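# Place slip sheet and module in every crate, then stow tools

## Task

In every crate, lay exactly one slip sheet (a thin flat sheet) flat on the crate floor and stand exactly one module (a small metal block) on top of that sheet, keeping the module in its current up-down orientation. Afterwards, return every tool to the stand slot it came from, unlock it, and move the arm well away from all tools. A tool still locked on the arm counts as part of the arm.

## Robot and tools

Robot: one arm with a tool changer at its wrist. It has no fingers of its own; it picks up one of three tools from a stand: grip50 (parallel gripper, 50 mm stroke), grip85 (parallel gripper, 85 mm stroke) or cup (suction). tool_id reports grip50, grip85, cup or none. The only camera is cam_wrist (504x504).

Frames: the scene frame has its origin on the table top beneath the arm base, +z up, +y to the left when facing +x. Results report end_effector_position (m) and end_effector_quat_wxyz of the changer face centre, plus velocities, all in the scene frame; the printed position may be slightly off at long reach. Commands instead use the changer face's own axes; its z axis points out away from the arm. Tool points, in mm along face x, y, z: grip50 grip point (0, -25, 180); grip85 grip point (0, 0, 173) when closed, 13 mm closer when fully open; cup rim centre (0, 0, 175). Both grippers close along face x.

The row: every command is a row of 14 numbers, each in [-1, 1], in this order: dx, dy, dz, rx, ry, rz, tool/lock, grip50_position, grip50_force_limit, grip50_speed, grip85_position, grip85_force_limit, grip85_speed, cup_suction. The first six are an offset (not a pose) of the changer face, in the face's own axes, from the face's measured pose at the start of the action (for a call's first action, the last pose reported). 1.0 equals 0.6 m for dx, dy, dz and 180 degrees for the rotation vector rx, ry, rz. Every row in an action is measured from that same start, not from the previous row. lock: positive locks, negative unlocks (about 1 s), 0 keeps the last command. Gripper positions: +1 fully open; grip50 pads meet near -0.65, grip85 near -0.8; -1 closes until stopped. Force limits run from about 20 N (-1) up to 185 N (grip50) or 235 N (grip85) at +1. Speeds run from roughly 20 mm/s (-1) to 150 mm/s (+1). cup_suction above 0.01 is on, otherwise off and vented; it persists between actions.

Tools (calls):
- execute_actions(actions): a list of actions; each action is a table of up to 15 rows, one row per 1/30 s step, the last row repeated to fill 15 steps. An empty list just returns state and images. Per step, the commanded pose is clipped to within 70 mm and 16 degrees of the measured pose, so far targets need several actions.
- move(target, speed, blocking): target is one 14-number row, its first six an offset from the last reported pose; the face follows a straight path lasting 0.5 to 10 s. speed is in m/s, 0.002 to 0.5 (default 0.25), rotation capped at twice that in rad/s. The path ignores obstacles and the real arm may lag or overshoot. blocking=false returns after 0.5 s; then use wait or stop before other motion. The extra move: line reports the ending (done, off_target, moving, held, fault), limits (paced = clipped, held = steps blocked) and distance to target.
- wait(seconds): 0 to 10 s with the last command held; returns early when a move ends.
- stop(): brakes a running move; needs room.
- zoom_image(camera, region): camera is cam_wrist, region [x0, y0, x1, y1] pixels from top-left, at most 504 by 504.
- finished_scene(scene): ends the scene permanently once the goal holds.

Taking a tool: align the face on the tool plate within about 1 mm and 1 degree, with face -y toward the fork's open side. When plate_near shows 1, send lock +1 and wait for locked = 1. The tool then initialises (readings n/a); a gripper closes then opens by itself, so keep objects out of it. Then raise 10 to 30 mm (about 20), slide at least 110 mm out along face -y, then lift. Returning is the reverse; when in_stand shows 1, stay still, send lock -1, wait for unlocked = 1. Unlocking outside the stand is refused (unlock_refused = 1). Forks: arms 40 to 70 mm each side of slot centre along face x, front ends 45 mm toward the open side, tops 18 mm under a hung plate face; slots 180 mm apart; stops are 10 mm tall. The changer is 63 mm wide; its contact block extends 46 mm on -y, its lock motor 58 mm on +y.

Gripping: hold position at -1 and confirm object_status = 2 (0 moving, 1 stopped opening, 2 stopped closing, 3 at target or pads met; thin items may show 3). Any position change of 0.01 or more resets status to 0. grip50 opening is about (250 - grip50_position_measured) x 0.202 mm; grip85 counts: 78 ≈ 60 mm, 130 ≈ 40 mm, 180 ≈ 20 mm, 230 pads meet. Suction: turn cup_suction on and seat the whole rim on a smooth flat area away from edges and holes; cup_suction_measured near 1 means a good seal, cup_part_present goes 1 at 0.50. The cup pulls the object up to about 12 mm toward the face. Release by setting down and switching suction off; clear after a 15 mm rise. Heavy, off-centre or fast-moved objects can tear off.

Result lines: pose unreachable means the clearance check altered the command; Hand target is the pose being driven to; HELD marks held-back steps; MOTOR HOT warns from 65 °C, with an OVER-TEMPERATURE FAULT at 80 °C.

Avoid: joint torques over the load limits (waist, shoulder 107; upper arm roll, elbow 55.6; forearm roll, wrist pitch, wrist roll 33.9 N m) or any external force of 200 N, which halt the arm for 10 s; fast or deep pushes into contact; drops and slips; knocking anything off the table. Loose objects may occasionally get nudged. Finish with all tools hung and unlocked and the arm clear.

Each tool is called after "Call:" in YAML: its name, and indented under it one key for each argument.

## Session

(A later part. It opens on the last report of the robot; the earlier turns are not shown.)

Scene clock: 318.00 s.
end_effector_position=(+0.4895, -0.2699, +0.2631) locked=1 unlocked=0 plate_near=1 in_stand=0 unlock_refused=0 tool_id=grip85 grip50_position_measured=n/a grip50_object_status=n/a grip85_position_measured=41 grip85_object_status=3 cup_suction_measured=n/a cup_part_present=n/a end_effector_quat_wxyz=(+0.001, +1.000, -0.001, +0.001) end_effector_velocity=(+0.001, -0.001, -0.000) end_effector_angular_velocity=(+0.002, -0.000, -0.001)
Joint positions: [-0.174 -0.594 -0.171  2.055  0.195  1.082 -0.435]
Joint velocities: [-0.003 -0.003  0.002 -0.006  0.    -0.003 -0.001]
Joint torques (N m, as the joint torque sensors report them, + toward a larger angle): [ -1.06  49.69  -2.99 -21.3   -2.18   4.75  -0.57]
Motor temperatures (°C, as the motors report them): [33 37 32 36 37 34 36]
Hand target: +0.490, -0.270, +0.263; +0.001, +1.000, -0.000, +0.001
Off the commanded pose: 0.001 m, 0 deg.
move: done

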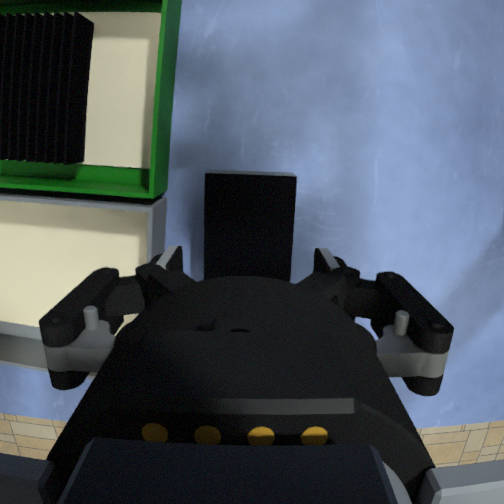

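Call:
move:
  target: [0,0,0.1122,0,0,0,0,1,0,0,0.7,0,1,0]
  speed: 0.12

Call:
move:
  target: [0,0,0,0,0,0,0,1,0,0,-1,-0.2,0,0]

Call:
move:
  target: [0,0,-0.115,0,0,0,0,1,0,0,-1,-0.2,0,0]
  speed: 0.12

Call:
move:
  target: [-0.261,0.043,0,0,0,0.026,0,1,0,0,-1,-0.2,0,0]
  speed: 0.2

Call:
move:
  target: [0,0,0.098,0,0,0,0,1,0,0,-1,-0.2,0,0]
  speed: 0.06

Scene clock: 323.17 s.
end_effector_position=(+0.4895, -0.2699, +0.1958) locked=1 unlocked=0 plate_near=1 in_stand=0 unlock_refused=0 tool_id=grip85 grip50_position_measured=n/a grip50_object_status=n/a grip85_position_measured=41 grip85_object_status=3 cup_suction_measured=n/a cup_part_present=n/a end_effector_quat_wxyz=(+0.001, +1.000, -0.001, +0.001) end_effector_velocity=(+0.000, -0.000, -0.001) end_effector_angular_velocity=(+0.001, -0.000, -0.001)
Joint positions: [-0.202 -0.764 -0.13   2.01   0.239  1.206 -0.467]
Joint velocities: [-0.002 -0.004  0.002 -0.002 -0.     0.002  0.   ]
Joint torques (N m, as the joint torque sensors report them, + toward a larger angle): [  0.26  53.8   -2.52 -17.78  -1.5    6.13  -0.49]
Motor temperatures (°C, as the motors report them): [33 37 32 36 37 34 36]
Hand target: +0.490, -0.270, +0.196; +0.001, +1.000, -0.001, +0.001
Off the commanded pose: 0.000 m, 0 deg.
move: done

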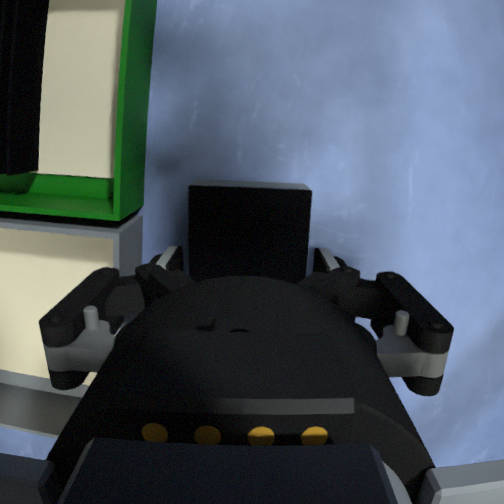

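Scene clock: 323.67 s.
end_effector_position=(+0.4898, -0.2700, +0.1962) locked=1 unlocked=0 plate_near=1 in_stand=0 unlock_refused=0 tool_id=grip85 grip50_position_measured=n/a grip50_object_status=n/a grip85_position_measured=80 grip85_object_status=2 cup_suction_measured=n/a cup_part_present=n/a end_effector_quat_wxyz=(+0.001, +1.000, -0.001, +0.001) end_effector_velocity=(-0.000, -0.000, -0.000) end_effector_angular_velocity=(-0.000, +0.000, +0.000)
Joint positions: [-0.202 -0.763 -0.13   2.009  0.239  1.206 -0.467]
Joint velocities: [ 0. -0. -0.  0. -0.  0. -0.]
Joint torques (N m, as the joint torque sensors report them, + toward a larger angle): [ -0.01  51.97  -3.29 -15.84  -1.87   5.32   0.13]
Motor temperatures (°C, as the motors report them): [33 37 32 36 37 34 36]
Hand target: +0.490, -0.270, +0.196; +0.001, +1.000, -0.001, +0.001
Off the commanded pose: 0.000 m, 0 deg.
move: done

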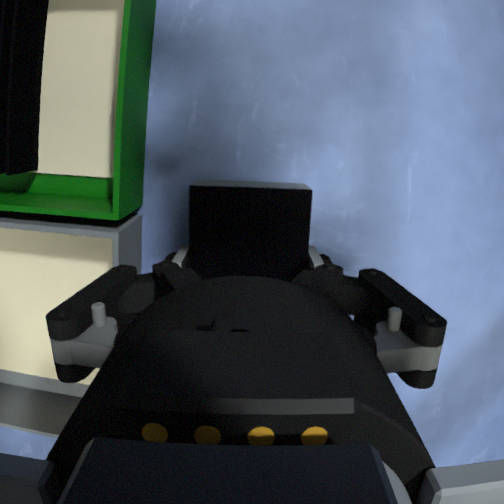

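Scene clock: 324.60 s.
end_effector_position=(+0.4896, -0.2699, +0.2650) locked=1 unlocked=0 plate_near=1 in_stand=0 unlock_refused=0 tool_id=grip85 grip50_position_measured=n/a grip50_object_status=n/a grip85_position_measured=80 grip85_object_status=2 cup_suction_measured=n/a cup_part_present=n/a end_effector_quat_wxyz=(+0.001, +1.000, -0.001, +0.001) end_effector_velocity=(+0.000, +0.000, +0.001) end_effector_angular_velocity=(-0.000, +0.000, -0.000)
Joint positions: [-0.173 -0.59  -0.172  2.056  0.194  1.078 -0.434]
Joint velocities: [ 0.002  0.003 -0.002  0.001 -0.    -0.003  0.   ]
Joint torques (N m, as the joint torque sensors report them, + toward a larger angle): [  1.44  54.12  -4.59 -19.95  -3.1    4.94   1.05]
Motor temperatures (°C, as the motors report them): [33 37 32 36 37 34 36]
Hand target: +0.490, -0.270, +0.265; +0.001, +1.000, -0.001, +0.001
Off the commanded pose: 0.000 m, 0 deg.
move: done

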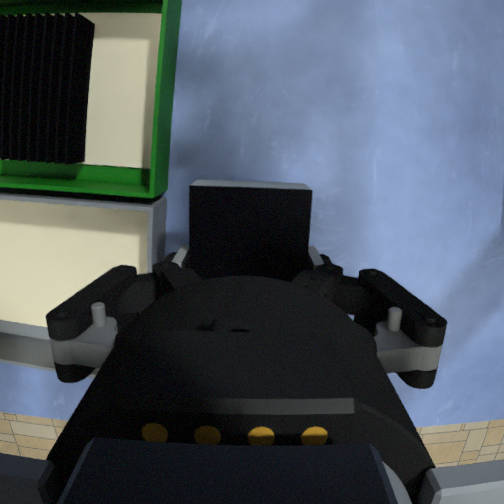

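Scene clock: 325.83 s.
end_effector_position=(+0.3332, -0.2956, +0.2645) locked=1 unlocked=0 plate_near=1 in_stand=0 unlock_refused=0 tool_id=grip85 grip50_position_measured=n/a grip50_object_status=n/a grip85_position_measured=80 grip85_object_status=2 cup_suction_measured=n/a cup_part_present=n/a end_effector_quat_wxyz=(+0.001, +0.999, -0.041, +0.001) end_effector_velocity=(-0.001, -0.000, +0.000) end_effector_angular_velocity=(+0.000, -0.001, -0.000)
Joint positions: [-0.288 -0.451 -0.191  2.382  0.271  1.263 -0.584]
Joint velocities: [-0.003  0.001  0.001  0.003  0.001  0.002 -0.002]
Joint torques (N m, as the joint torque sensors report them, + toward a larger angle): [ -1.42  42.43  -2.17 -13.77  -1.15   6.39  -0.28]
Motor temperatures (°C, as the motors report them): [33 37 32 36 37 34 36]
Hand target: +0.333, -0.296, +0.265; +0.001, +0.999, -0.041, +0.001
Off the commanded pose: 0.000 m, 0 deg.
move: done

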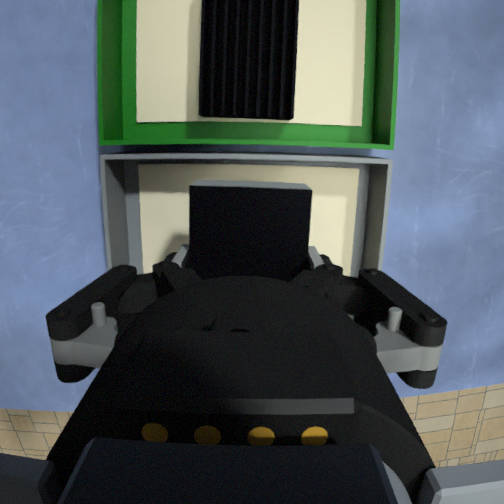

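Scene clock: 327.17 s.
end_effector_position=(+0.3332, -0.2956, +0.2057) locked=1 unlocked=0 plate_near=1 in_stand=0 unlock_refused=0 tool_id=grip85 grip50_position_measured=n/a grip50_object_status=n/a grip85_position_measured=80 grip85_object_status=2 cup_suction_measured=n/a cup_part_present=n/a end_effector_quat_wxyz=(+0.001, +0.999, -0.041, +0.001) end_effector_velocity=(+0.000, -0.000, -0.001) end_effector_angular_velocity=(-0.001, -0.001, +0.001)
Joint positions: [-0.357 -0.647 -0.099  2.32   0.347  1.401 -0.644]
Joint velocities: [-0.002 -0.003  0.002 -0.001 -0.001  0.004 -0.001]
Joint torques (N m, as the joint torque sensors report them, + toward a larger angle): [ -1.08  42.44  -1.54 -11.17  -0.47   6.15  -0.53]
Motor temperatures (°C, as the motors report them): [33 37 32 36 37 34 36]
Hand target: +0.333, -0.296, +0.206; +0.001, +0.999, -0.041, +0.001
Off the commanded pose: 0.000 m, 0 deg.
move: done

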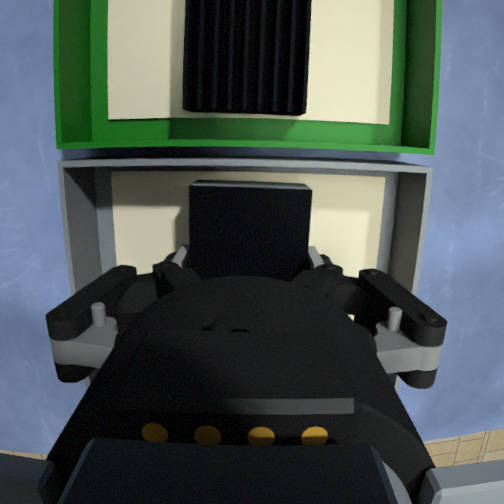

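Call:
move:
  target: [0,0,0.0105,0,0,0,0,1,0,0,-1,-0.2,0,0]
  speed: 0.01

Call:
move:
  target: [0,0,0,0,0,0,0,1,0,0,0.6,-0.2,1,0]

Call:
move:
  target: [0,0,-0.12,0,0,0,0,1,0,0,0.6,-0.2,1,0]
  speed: 0.2

Scene clock: 330.37 s.
end_effector_position=(+0.3334, -0.2959, +0.2002) locked=1 unlocked=0 plate_near=1 in_stand=0 unlock_refused=0 tool_id=grip85 grip50_position_measured=n/a grip50_object_status=n/a grip85_position_measured=80 grip85_object_status=2 cup_suction_measured=n/a cup_part_present=n/a end_effector_quat_wxyz=(+0.001, +0.999, -0.042, +0.001) end_effector_velocity=(-0.000, -0.000, -0.000) end_effector_angular_velocity=(-0.000, -0.001, -0.000)
Joint positions: [-0.365 -0.665 -0.09   2.313  0.35   1.416 -0.647]
Joint velocities: [-0.002 -0.001  0.002 -0.     0.     0.002 -0.   ]
Joint torques (N m, as the joint torque sensors report them, + toward a larger angle): [ -1.11  32.68   0.91 -10.73  -0.64   4.84  -0.41]
Motor temperatures (°C, as the motors report them): [33 37 32 36 37 34 36]
Hand target: +0.333, -0.296, +0.199; +0.001, +0.999, -0.041, +0.001
Off the commanded pose: 0.001 m, 0 deg.
move: done

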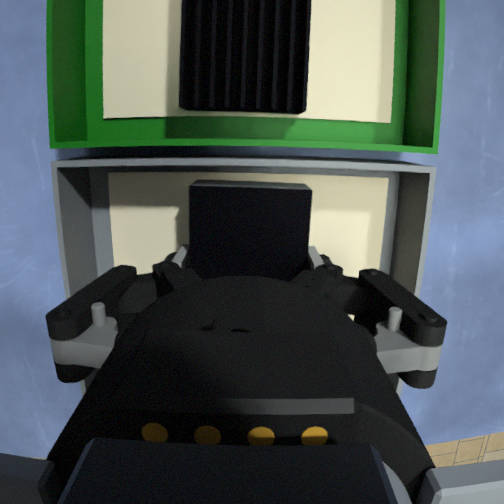

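Scene clock: 330.97 s.
end_effector_position=(+0.3334, -0.2959, +0.2002) locked=1 unlocked=0 plate_near=1 in_stand=0 unlock_refused=0 tool_id=grip85 grip50_position_measured=n/a grip50_object_status=n/a grip85_position_measured=53 grip85_object_status=3 cup_suction_measured=n/a cup_part_present=n/a end_effector_quat_wxyz=(+0.001, +0.999, -0.042, +0.001) end_effector_velocity=(+0.000, +0.000, -0.000) end_effector_angular_velocity=(+0.001, +0.001, +0.001)
Joint positions: [-0.365 -0.665 -0.09   2.313  0.35   1.416 -0.647]
Joint velocities: [ 0.     0.    -0.    -0.    -0.001 -0.001 -0.   ]
Joint torques (N m, as the joint torque sensors report them, + toward a larger angle): [ 0.01 45.24 -2.75 -9.42 -0.8   5.35  0.24]
Motor temperatures (°C, as the motors report them): [33 37 32 36 37 34 36]
Hand target: +0.333, -0.296, +0.200; +0.001, +0.999, -0.042, +0.001
Off the commanded pose: 0.000 m, 0 deg.
move: done

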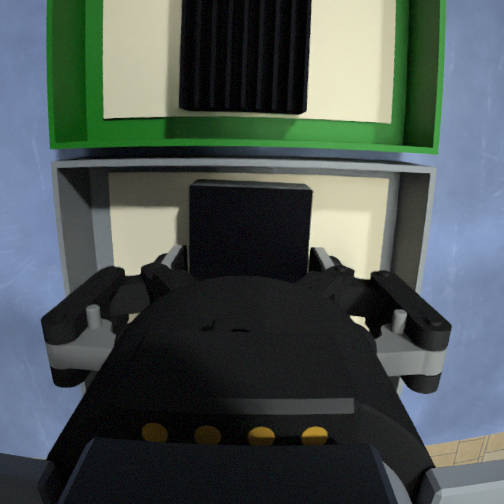

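Scene clock: 331.83 s.
end_effector_position=(+0.3333, -0.2958, +0.2722) locked=1 unlocked=0 plate_near=1 in_stand=0 unlock_refused=0 tool_id=grip85 grip50_position_measured=n/a grip50_object_status=n/a grip85_position_measured=53 grip85_object_status=3 cup_suction_measured=n/a cup_part_present=n/a end_effector_quat_wxyz=(+0.001, +0.999, -0.042, +0.002) end_effector_velocity=(-0.000, +0.000, +0.001) end_effector_angular_velocity=(-0.000, +0.002, -0.000)
Joint positions: [-0.286 -0.425 -0.197  2.389  0.252  1.247 -0.57 ]
Joint velocities: [ 0.004  0.003 -0.004  0.001 -0.002 -0.004  0.002]
Joint torques (N m, as the joint torque sensors report them, + toward a larger angle): [  0.7   41.51  -3.34 -14.44  -2.31   4.71   1.29]
Motor temperatures (°C, as the motors report them): [33 37 32 36 37 34 36]
Hand target: +0.333, -0.296, +0.272; +0.001, +0.999, -0.042, +0.001
Off the commanded pose: 0.000 m, 0 deg.
move: done

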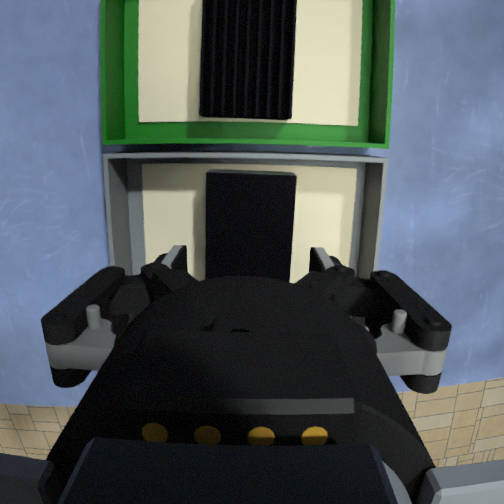

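Call:
move:
  target: [0.159,-0.824,-0.185,0.0006,-0.0012,-0.554,0,1,0,0,1,0,1,0]
  speed: 0.35

Call:
move:
  target: [0,0.16,0,0,0,0,0,1,0,0,1,0,1,0]
  speed: 0.2

Scene clock: 337.43 s.
end_effector_position=(+0.4690, +0.1894, +0.3830) locked=1 unlocked=0 plate_near=1 in_stand=0 unlock_refused=0 tool_id=grip85 grip50_position_measured=n/a grip50_object_status=n/a grip85_position_measured=3 grip85_object_status=3 cup_suction_measured=n/a cup_part_present=n/a end_effector_quat_wxyz=(+0.001, +0.677, +0.736, -0.001) end_effector_velocity=(+0.001, +0.001, +0.001) end_effector_angular_velocity=(+0.001, -0.000, +0.005)
Joint positions: [ 0.325 -0.267  0.243  2.176 -0.123  0.867 -0.952]
Joint velocities: [ 0.001 -0.002  0.001 -0.005 -0.    -0.002 -0.004]
Joint torques (N m, as the joint torque sensors report them, + toward a larger angle): [  1.39  41.4    4.38 -29.03  -3.65   4.71  -0.66]
Motor temperatures (°C, as the motors report them): [33 37 32 36 37 34 36]
Hand target: +0.469, +0.190, +0.383; +0.001, +0.676, +0.737, -0.001
Off the commanded pose: 0.001 m, 0 deg.
move: done

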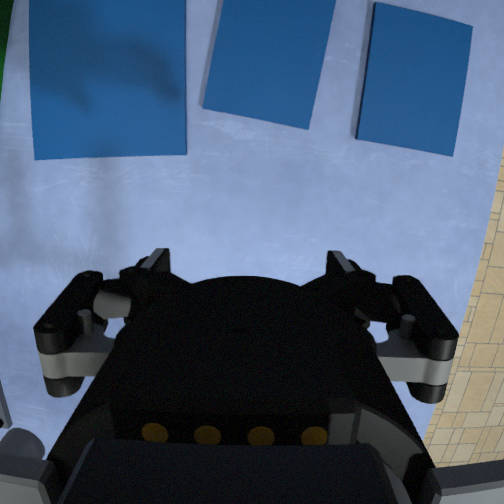

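Scene clock: 338.37 s.
end_effector_position=(+0.5646, +0.1975, +0.3831) locked=1 unlocked=0 plate_near=1 in_stand=0 unlock_refused=0 tool_id=grip85 grip50_position_measured=n/a grip50_object_status=n/a grip85_position_measured=3 grip85_object_status=3 cup_suction_measured=n/a cup_part_present=n/a end_effector_quat_wxyz=(+0.001, +0.677, +0.736, -0.001) end_effector_velocity=(+0.001, +0.000, +0.000) end_effector_angular_velocity=(-0.000, +0.001, +0.000)
Joint positions: [ 0.309 -0.44   0.19   1.905 -0.135  0.771 -1.03 ]
Joint velocities: [-0.001 -0.002  0.    -0.004 -0.    -0.003 -0.001]
Joint torques (N m, as the joint torque sensors report them, + toward a larger angle): [ -0.6   53.68   4.62 -30.83  -3.34   4.52  -0.65]
Motor temperatures (°C, as the motors report them): [33 37 32 36 37 34 36]
Hand target: +0.565, +0.197, +0.383; +0.001, +0.677, +0.736, -0.001
Off the commanded pose: 0.000 m, 0 deg.
move: done

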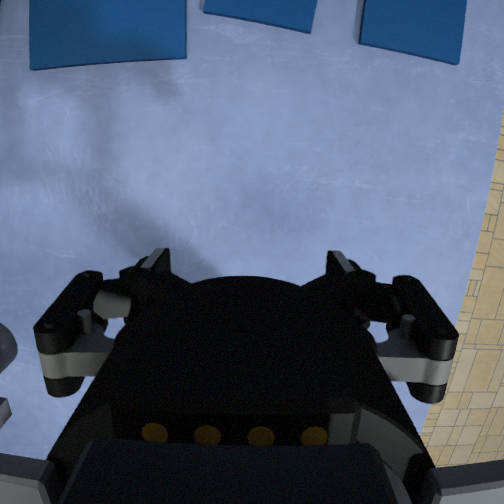

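Call:
move:
  target: [-0.0005,0.1123,0,0,0.0009,-0.0005,0,1,0,0,1,0,1,0]
  speed: 0.08

Call:
move:
  target: [0,0,0.0335,0,0,0,0,1,0,0,1,0,1,0]
  speed: 0.025

Call:
execute_actions:
  actions:
    - [[0,0,0.0005,0,0,0,-1,1,0,0,1,0,1,0]]
    - [[0,0,0,0,0,0,-1,1,0,0,1,0,1,0]]
    - [[0,0,0,0,0,0,-1,1,0,0,1,0,1,0]]

Scene clock: 342.70 s.
end_effector_position=(+0.6317, +0.2028, +0.3832) locked=1 unlocked=0 plate_near=1 in_stand=0 unlock_refused=0 tool_id=grip85 grip50_position_measured=n/a grip50_object_status=n/a grip85_position_measured=3 grip85_object_status=3 cup_suction_measured=n/a cup_part_present=n/a end_effector_quat_wxyz=(+0.000, +0.676, +0.737, +0.000) end_effector_velocity=(+0.002, +0.000, +0.000) end_effector_angular_velocity=(+0.001, -0.001, +0.000)
Joint positions: [ 0.296 -0.568  0.169  1.688 -0.134  0.684 -1.083]
Joint velocities: [-0.001 -0.002  0.    -0.005 -0.    -0.001 -0.001]
Joint torques (N m, as the joint torque sensors report them, + toward a larger angle): [ -0.13  60.91   5.57 -32.23  -3.77   4.8   -0.54]
Motor temperatures (°C, as the motors report them): [33 37 32 37 37 34 36]
Hand target: +0.632, +0.203, +0.383; +0.000, +0.676, +0.737, +0.000
Off the commanded pose: 0.000 m, 0 deg.
move: done

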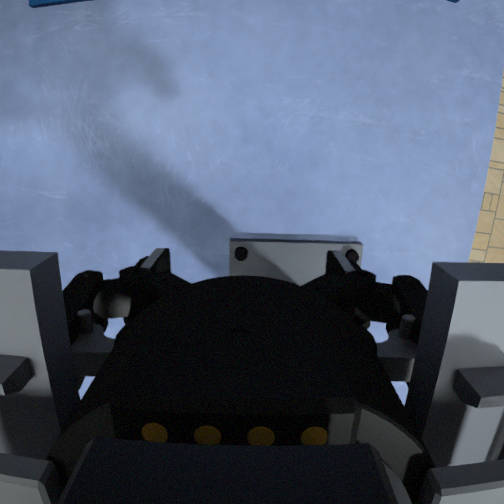

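Scene clock: 343.73 s.
end_effector_position=(+0.6319, +0.2029, +0.3638) locked=1 unlocked=0 plate_near=1 in_stand=1 unlock_refused=0 tool_id=grip85 grip50_position_measured=n/a grip50_object_status=n/a grip85_position_measured=3 grip85_object_status=3 cup_suction_measured=n/a cup_part_present=n/a end_effector_quat_wxyz=(+0.000, +0.676, +0.737, +0.001) end_effector_velocity=(+0.001, +0.000, -0.000) end_effector_angular_velocity=(+0.002, -0.002, -0.001)
Joint positions: [ 0.3   -0.596  0.162  1.701 -0.139  0.727 -1.08 ]
Joint velocities: [ 0.001 -0.001 -0.002 -0.     0.001  0.004  0.001]
Joint torques (N m, as the joint torque sensors report them, + toward a larger angle): [  1.89  58.65   3.88 -28.95  -4.49   5.38   1.22]
Motor temperatures (°C, as the motors report them): [33 37 32 37 37 34 36]
Hand target: +0.632, +0.203, +0.363; +0.000, +0.676, +0.737, +0.000
Off the commanded pose: 0.001 m, 0 deg.
move: done

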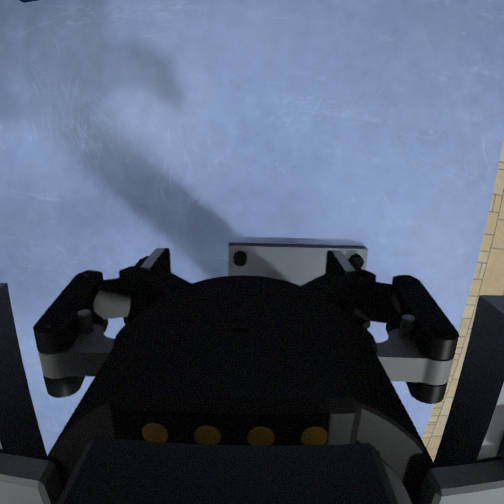

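Scene clock: 345.23 s.
end_effector_position=(+0.6318, +0.2029, +0.3636) locked=0 unlocked=1 plate_near=1 in_stand=1 unlock_refused=0 tool_id=none grip50_position_measured=n/a grip50_object_status=n/a grip85_position_measured=n/a grip85_object_status=n/a cup_suction_measured=n/a cup_part_present=n/a end_effector_quat_wxyz=(+0.000, +0.676, +0.737, +0.001) end_effector_velocity=(+0.000, -0.000, +0.000) end_effector_angular_velocity=(+0.001, -0.000, -0.001)
Joint positions: [ 0.3   -0.596  0.162  1.701 -0.139  0.727 -1.08 ]
Joint velocities: [-0.     0.    -0.    -0.     0.     0.001  0.   ]
Joint torques (N m, as the joint torque sensors report them, + toward a larger angle): [  0.22  53.73   4.43 -25.37  -3.11   3.93   0.3 ]
Motor temperatures (°C, as the motors report them): [33 37 32 37 37 34 36]
Hand target: +0.632, +0.203, +0.364; +0.000, +0.676, +0.737, +0.001
Off the commanded pose: 0.000 m, 0 deg.
Step readings (end_effector_position; steps 1 to 15: 1st action; 16 to 30: 2nd action; 31 to 45: 3rd action):
0: (+0.6319, +0.2029, +0.3638)
1: (+0.6318, +0.2029, +0.3635)
2: (+0.6318, +0.2029, +0.3635)
4: (+0.6318, +0.2029, +0.3635)
8: (+0.6318, +0.2029, +0.3635)
15: (+0.6318, +0.2029, +0.3635)
16: (+0.6318, +0.2029, +0.3636)
17: (+0.6318, +0.2029, +0.3636)
19: (+0.6318, +0.2029, +0.3636)
23: (+0.6318, +0.2029, +0.3636)
30: (+0.6318, +0.2029, +0.3636)
31: (+0.6318, +0.2029, +0.3636)
32: (+0.6318, +0.2029, +0.3636)
34: (+0.6318, +0.2029, +0.3636)
38: (+0.6318, +0.2029, +0.3636)
45: end_effector_position above

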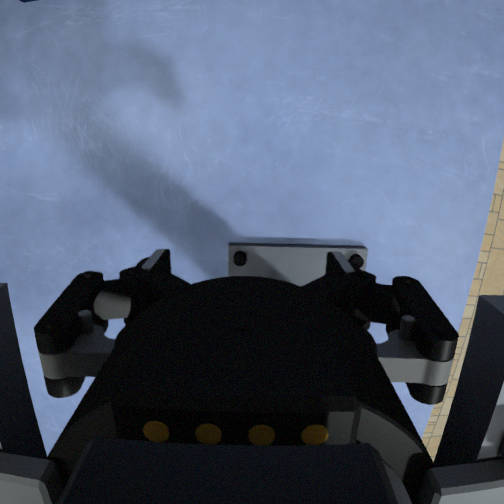

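Call:
move:
  target: [0,0,-0.07,0,0,0,0,0,0,0,0,0,0,0]
  speed: 0.1

Call:
move:
  target: [-0.55,-0.33,-0.25,0,0,0,0,0,0,0,0,0,0,0]
  speed: 0.35

Scene clock: 348.57 s.
end_effector_position=(+0.6317, +0.2028, +0.4053) locked=0 unlocked=1 plate_near=0 in_stand=0 unlock_refused=0 tool_id=none grip50_position_measured=n/a grip50_object_status=n/a grip85_position_measured=n/a grip85_object_status=n/a cup_suction_measured=n/a cup_part_present=n/a end_effector_quat_wxyz=(+0.000, +0.676, +0.737, +0.001) end_effector_velocity=(+0.000, +0.000, +0.001) end_effector_angular_velocity=(-0.000, +0.000, +0.000)
Joint positions: [ 0.293 -0.537  0.175  1.67  -0.128  0.637 -1.087]
Joint velocities: [-0.001  0.002  0.001 -0.002 -0.    -0.004  0.   ]
Joint torques (N m, as the joint torque sensors report them, + toward a larger angle): [ -0.62  54.11   5.12 -27.46  -2.73   3.26  -0.48]
Motor temperatures (°C, as the motors report them): [33 37 32 37 37 34 36]
Hand target: +0.632, +0.203, +0.406; +0.000, +0.676, +0.737, +0.001
Off the commanded pose: 0.000 m, 0 deg.
move: done

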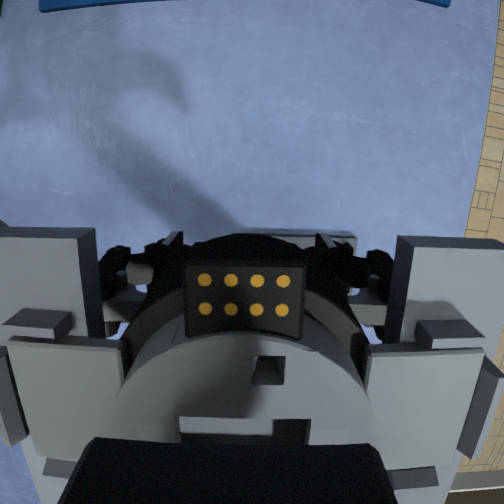

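Scene clock: 350.23 s.
end_effector_position=(+0.4626, -0.1429, +0.5549) locked=0 unlocked=1 plate_near=0 in_stand=0 unlock_refused=0 tool_id=none grip50_position_measured=n/a grip50_object_status=n/a grip85_position_measured=n/a grip85_object_status=n/a cup_suction_measured=n/a cup_part_present=n/a end_effector_quat_wxyz=(+0.001, +0.676, +0.737, -0.000) end_effector_velocity=(-0.001, -0.002, +0.001) end_effector_angular_velocity=(+0.000, +0.002, +0.001)
Joint positions: [-0.118  0.089  0.011  2.031 -0.007  0.388 -1.71 ]
Joint velocities: [-0.001  0.001 -0.002 -0.001 -0.    -0.004 -0.005]
Joint torques (N m, as the joint torque sensors report them, + toward a larger angle): [ -1.04  29.25  -0.06 -30.68  -3.38   3.48  -0.49]
Motor temperatures (°C, as the motors report them): [33 37 32 37 37 34 36]
Hand target: +0.462, -0.143, +0.555; +0.001, +0.676, +0.737, +0.000
Off the commanded pose: 0.000 m, 0 deg.
move: done

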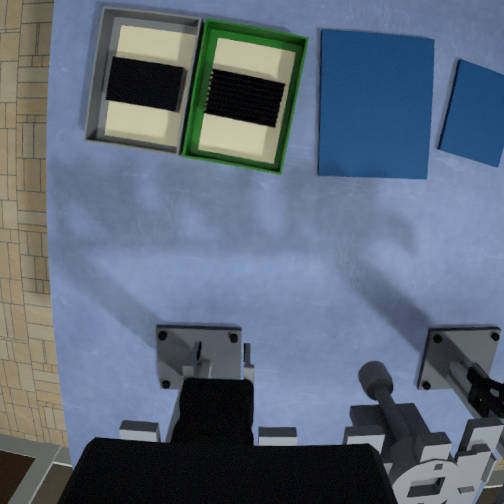

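Call:
finished_scene:
  scene: 1

The scene is finished: the task was done.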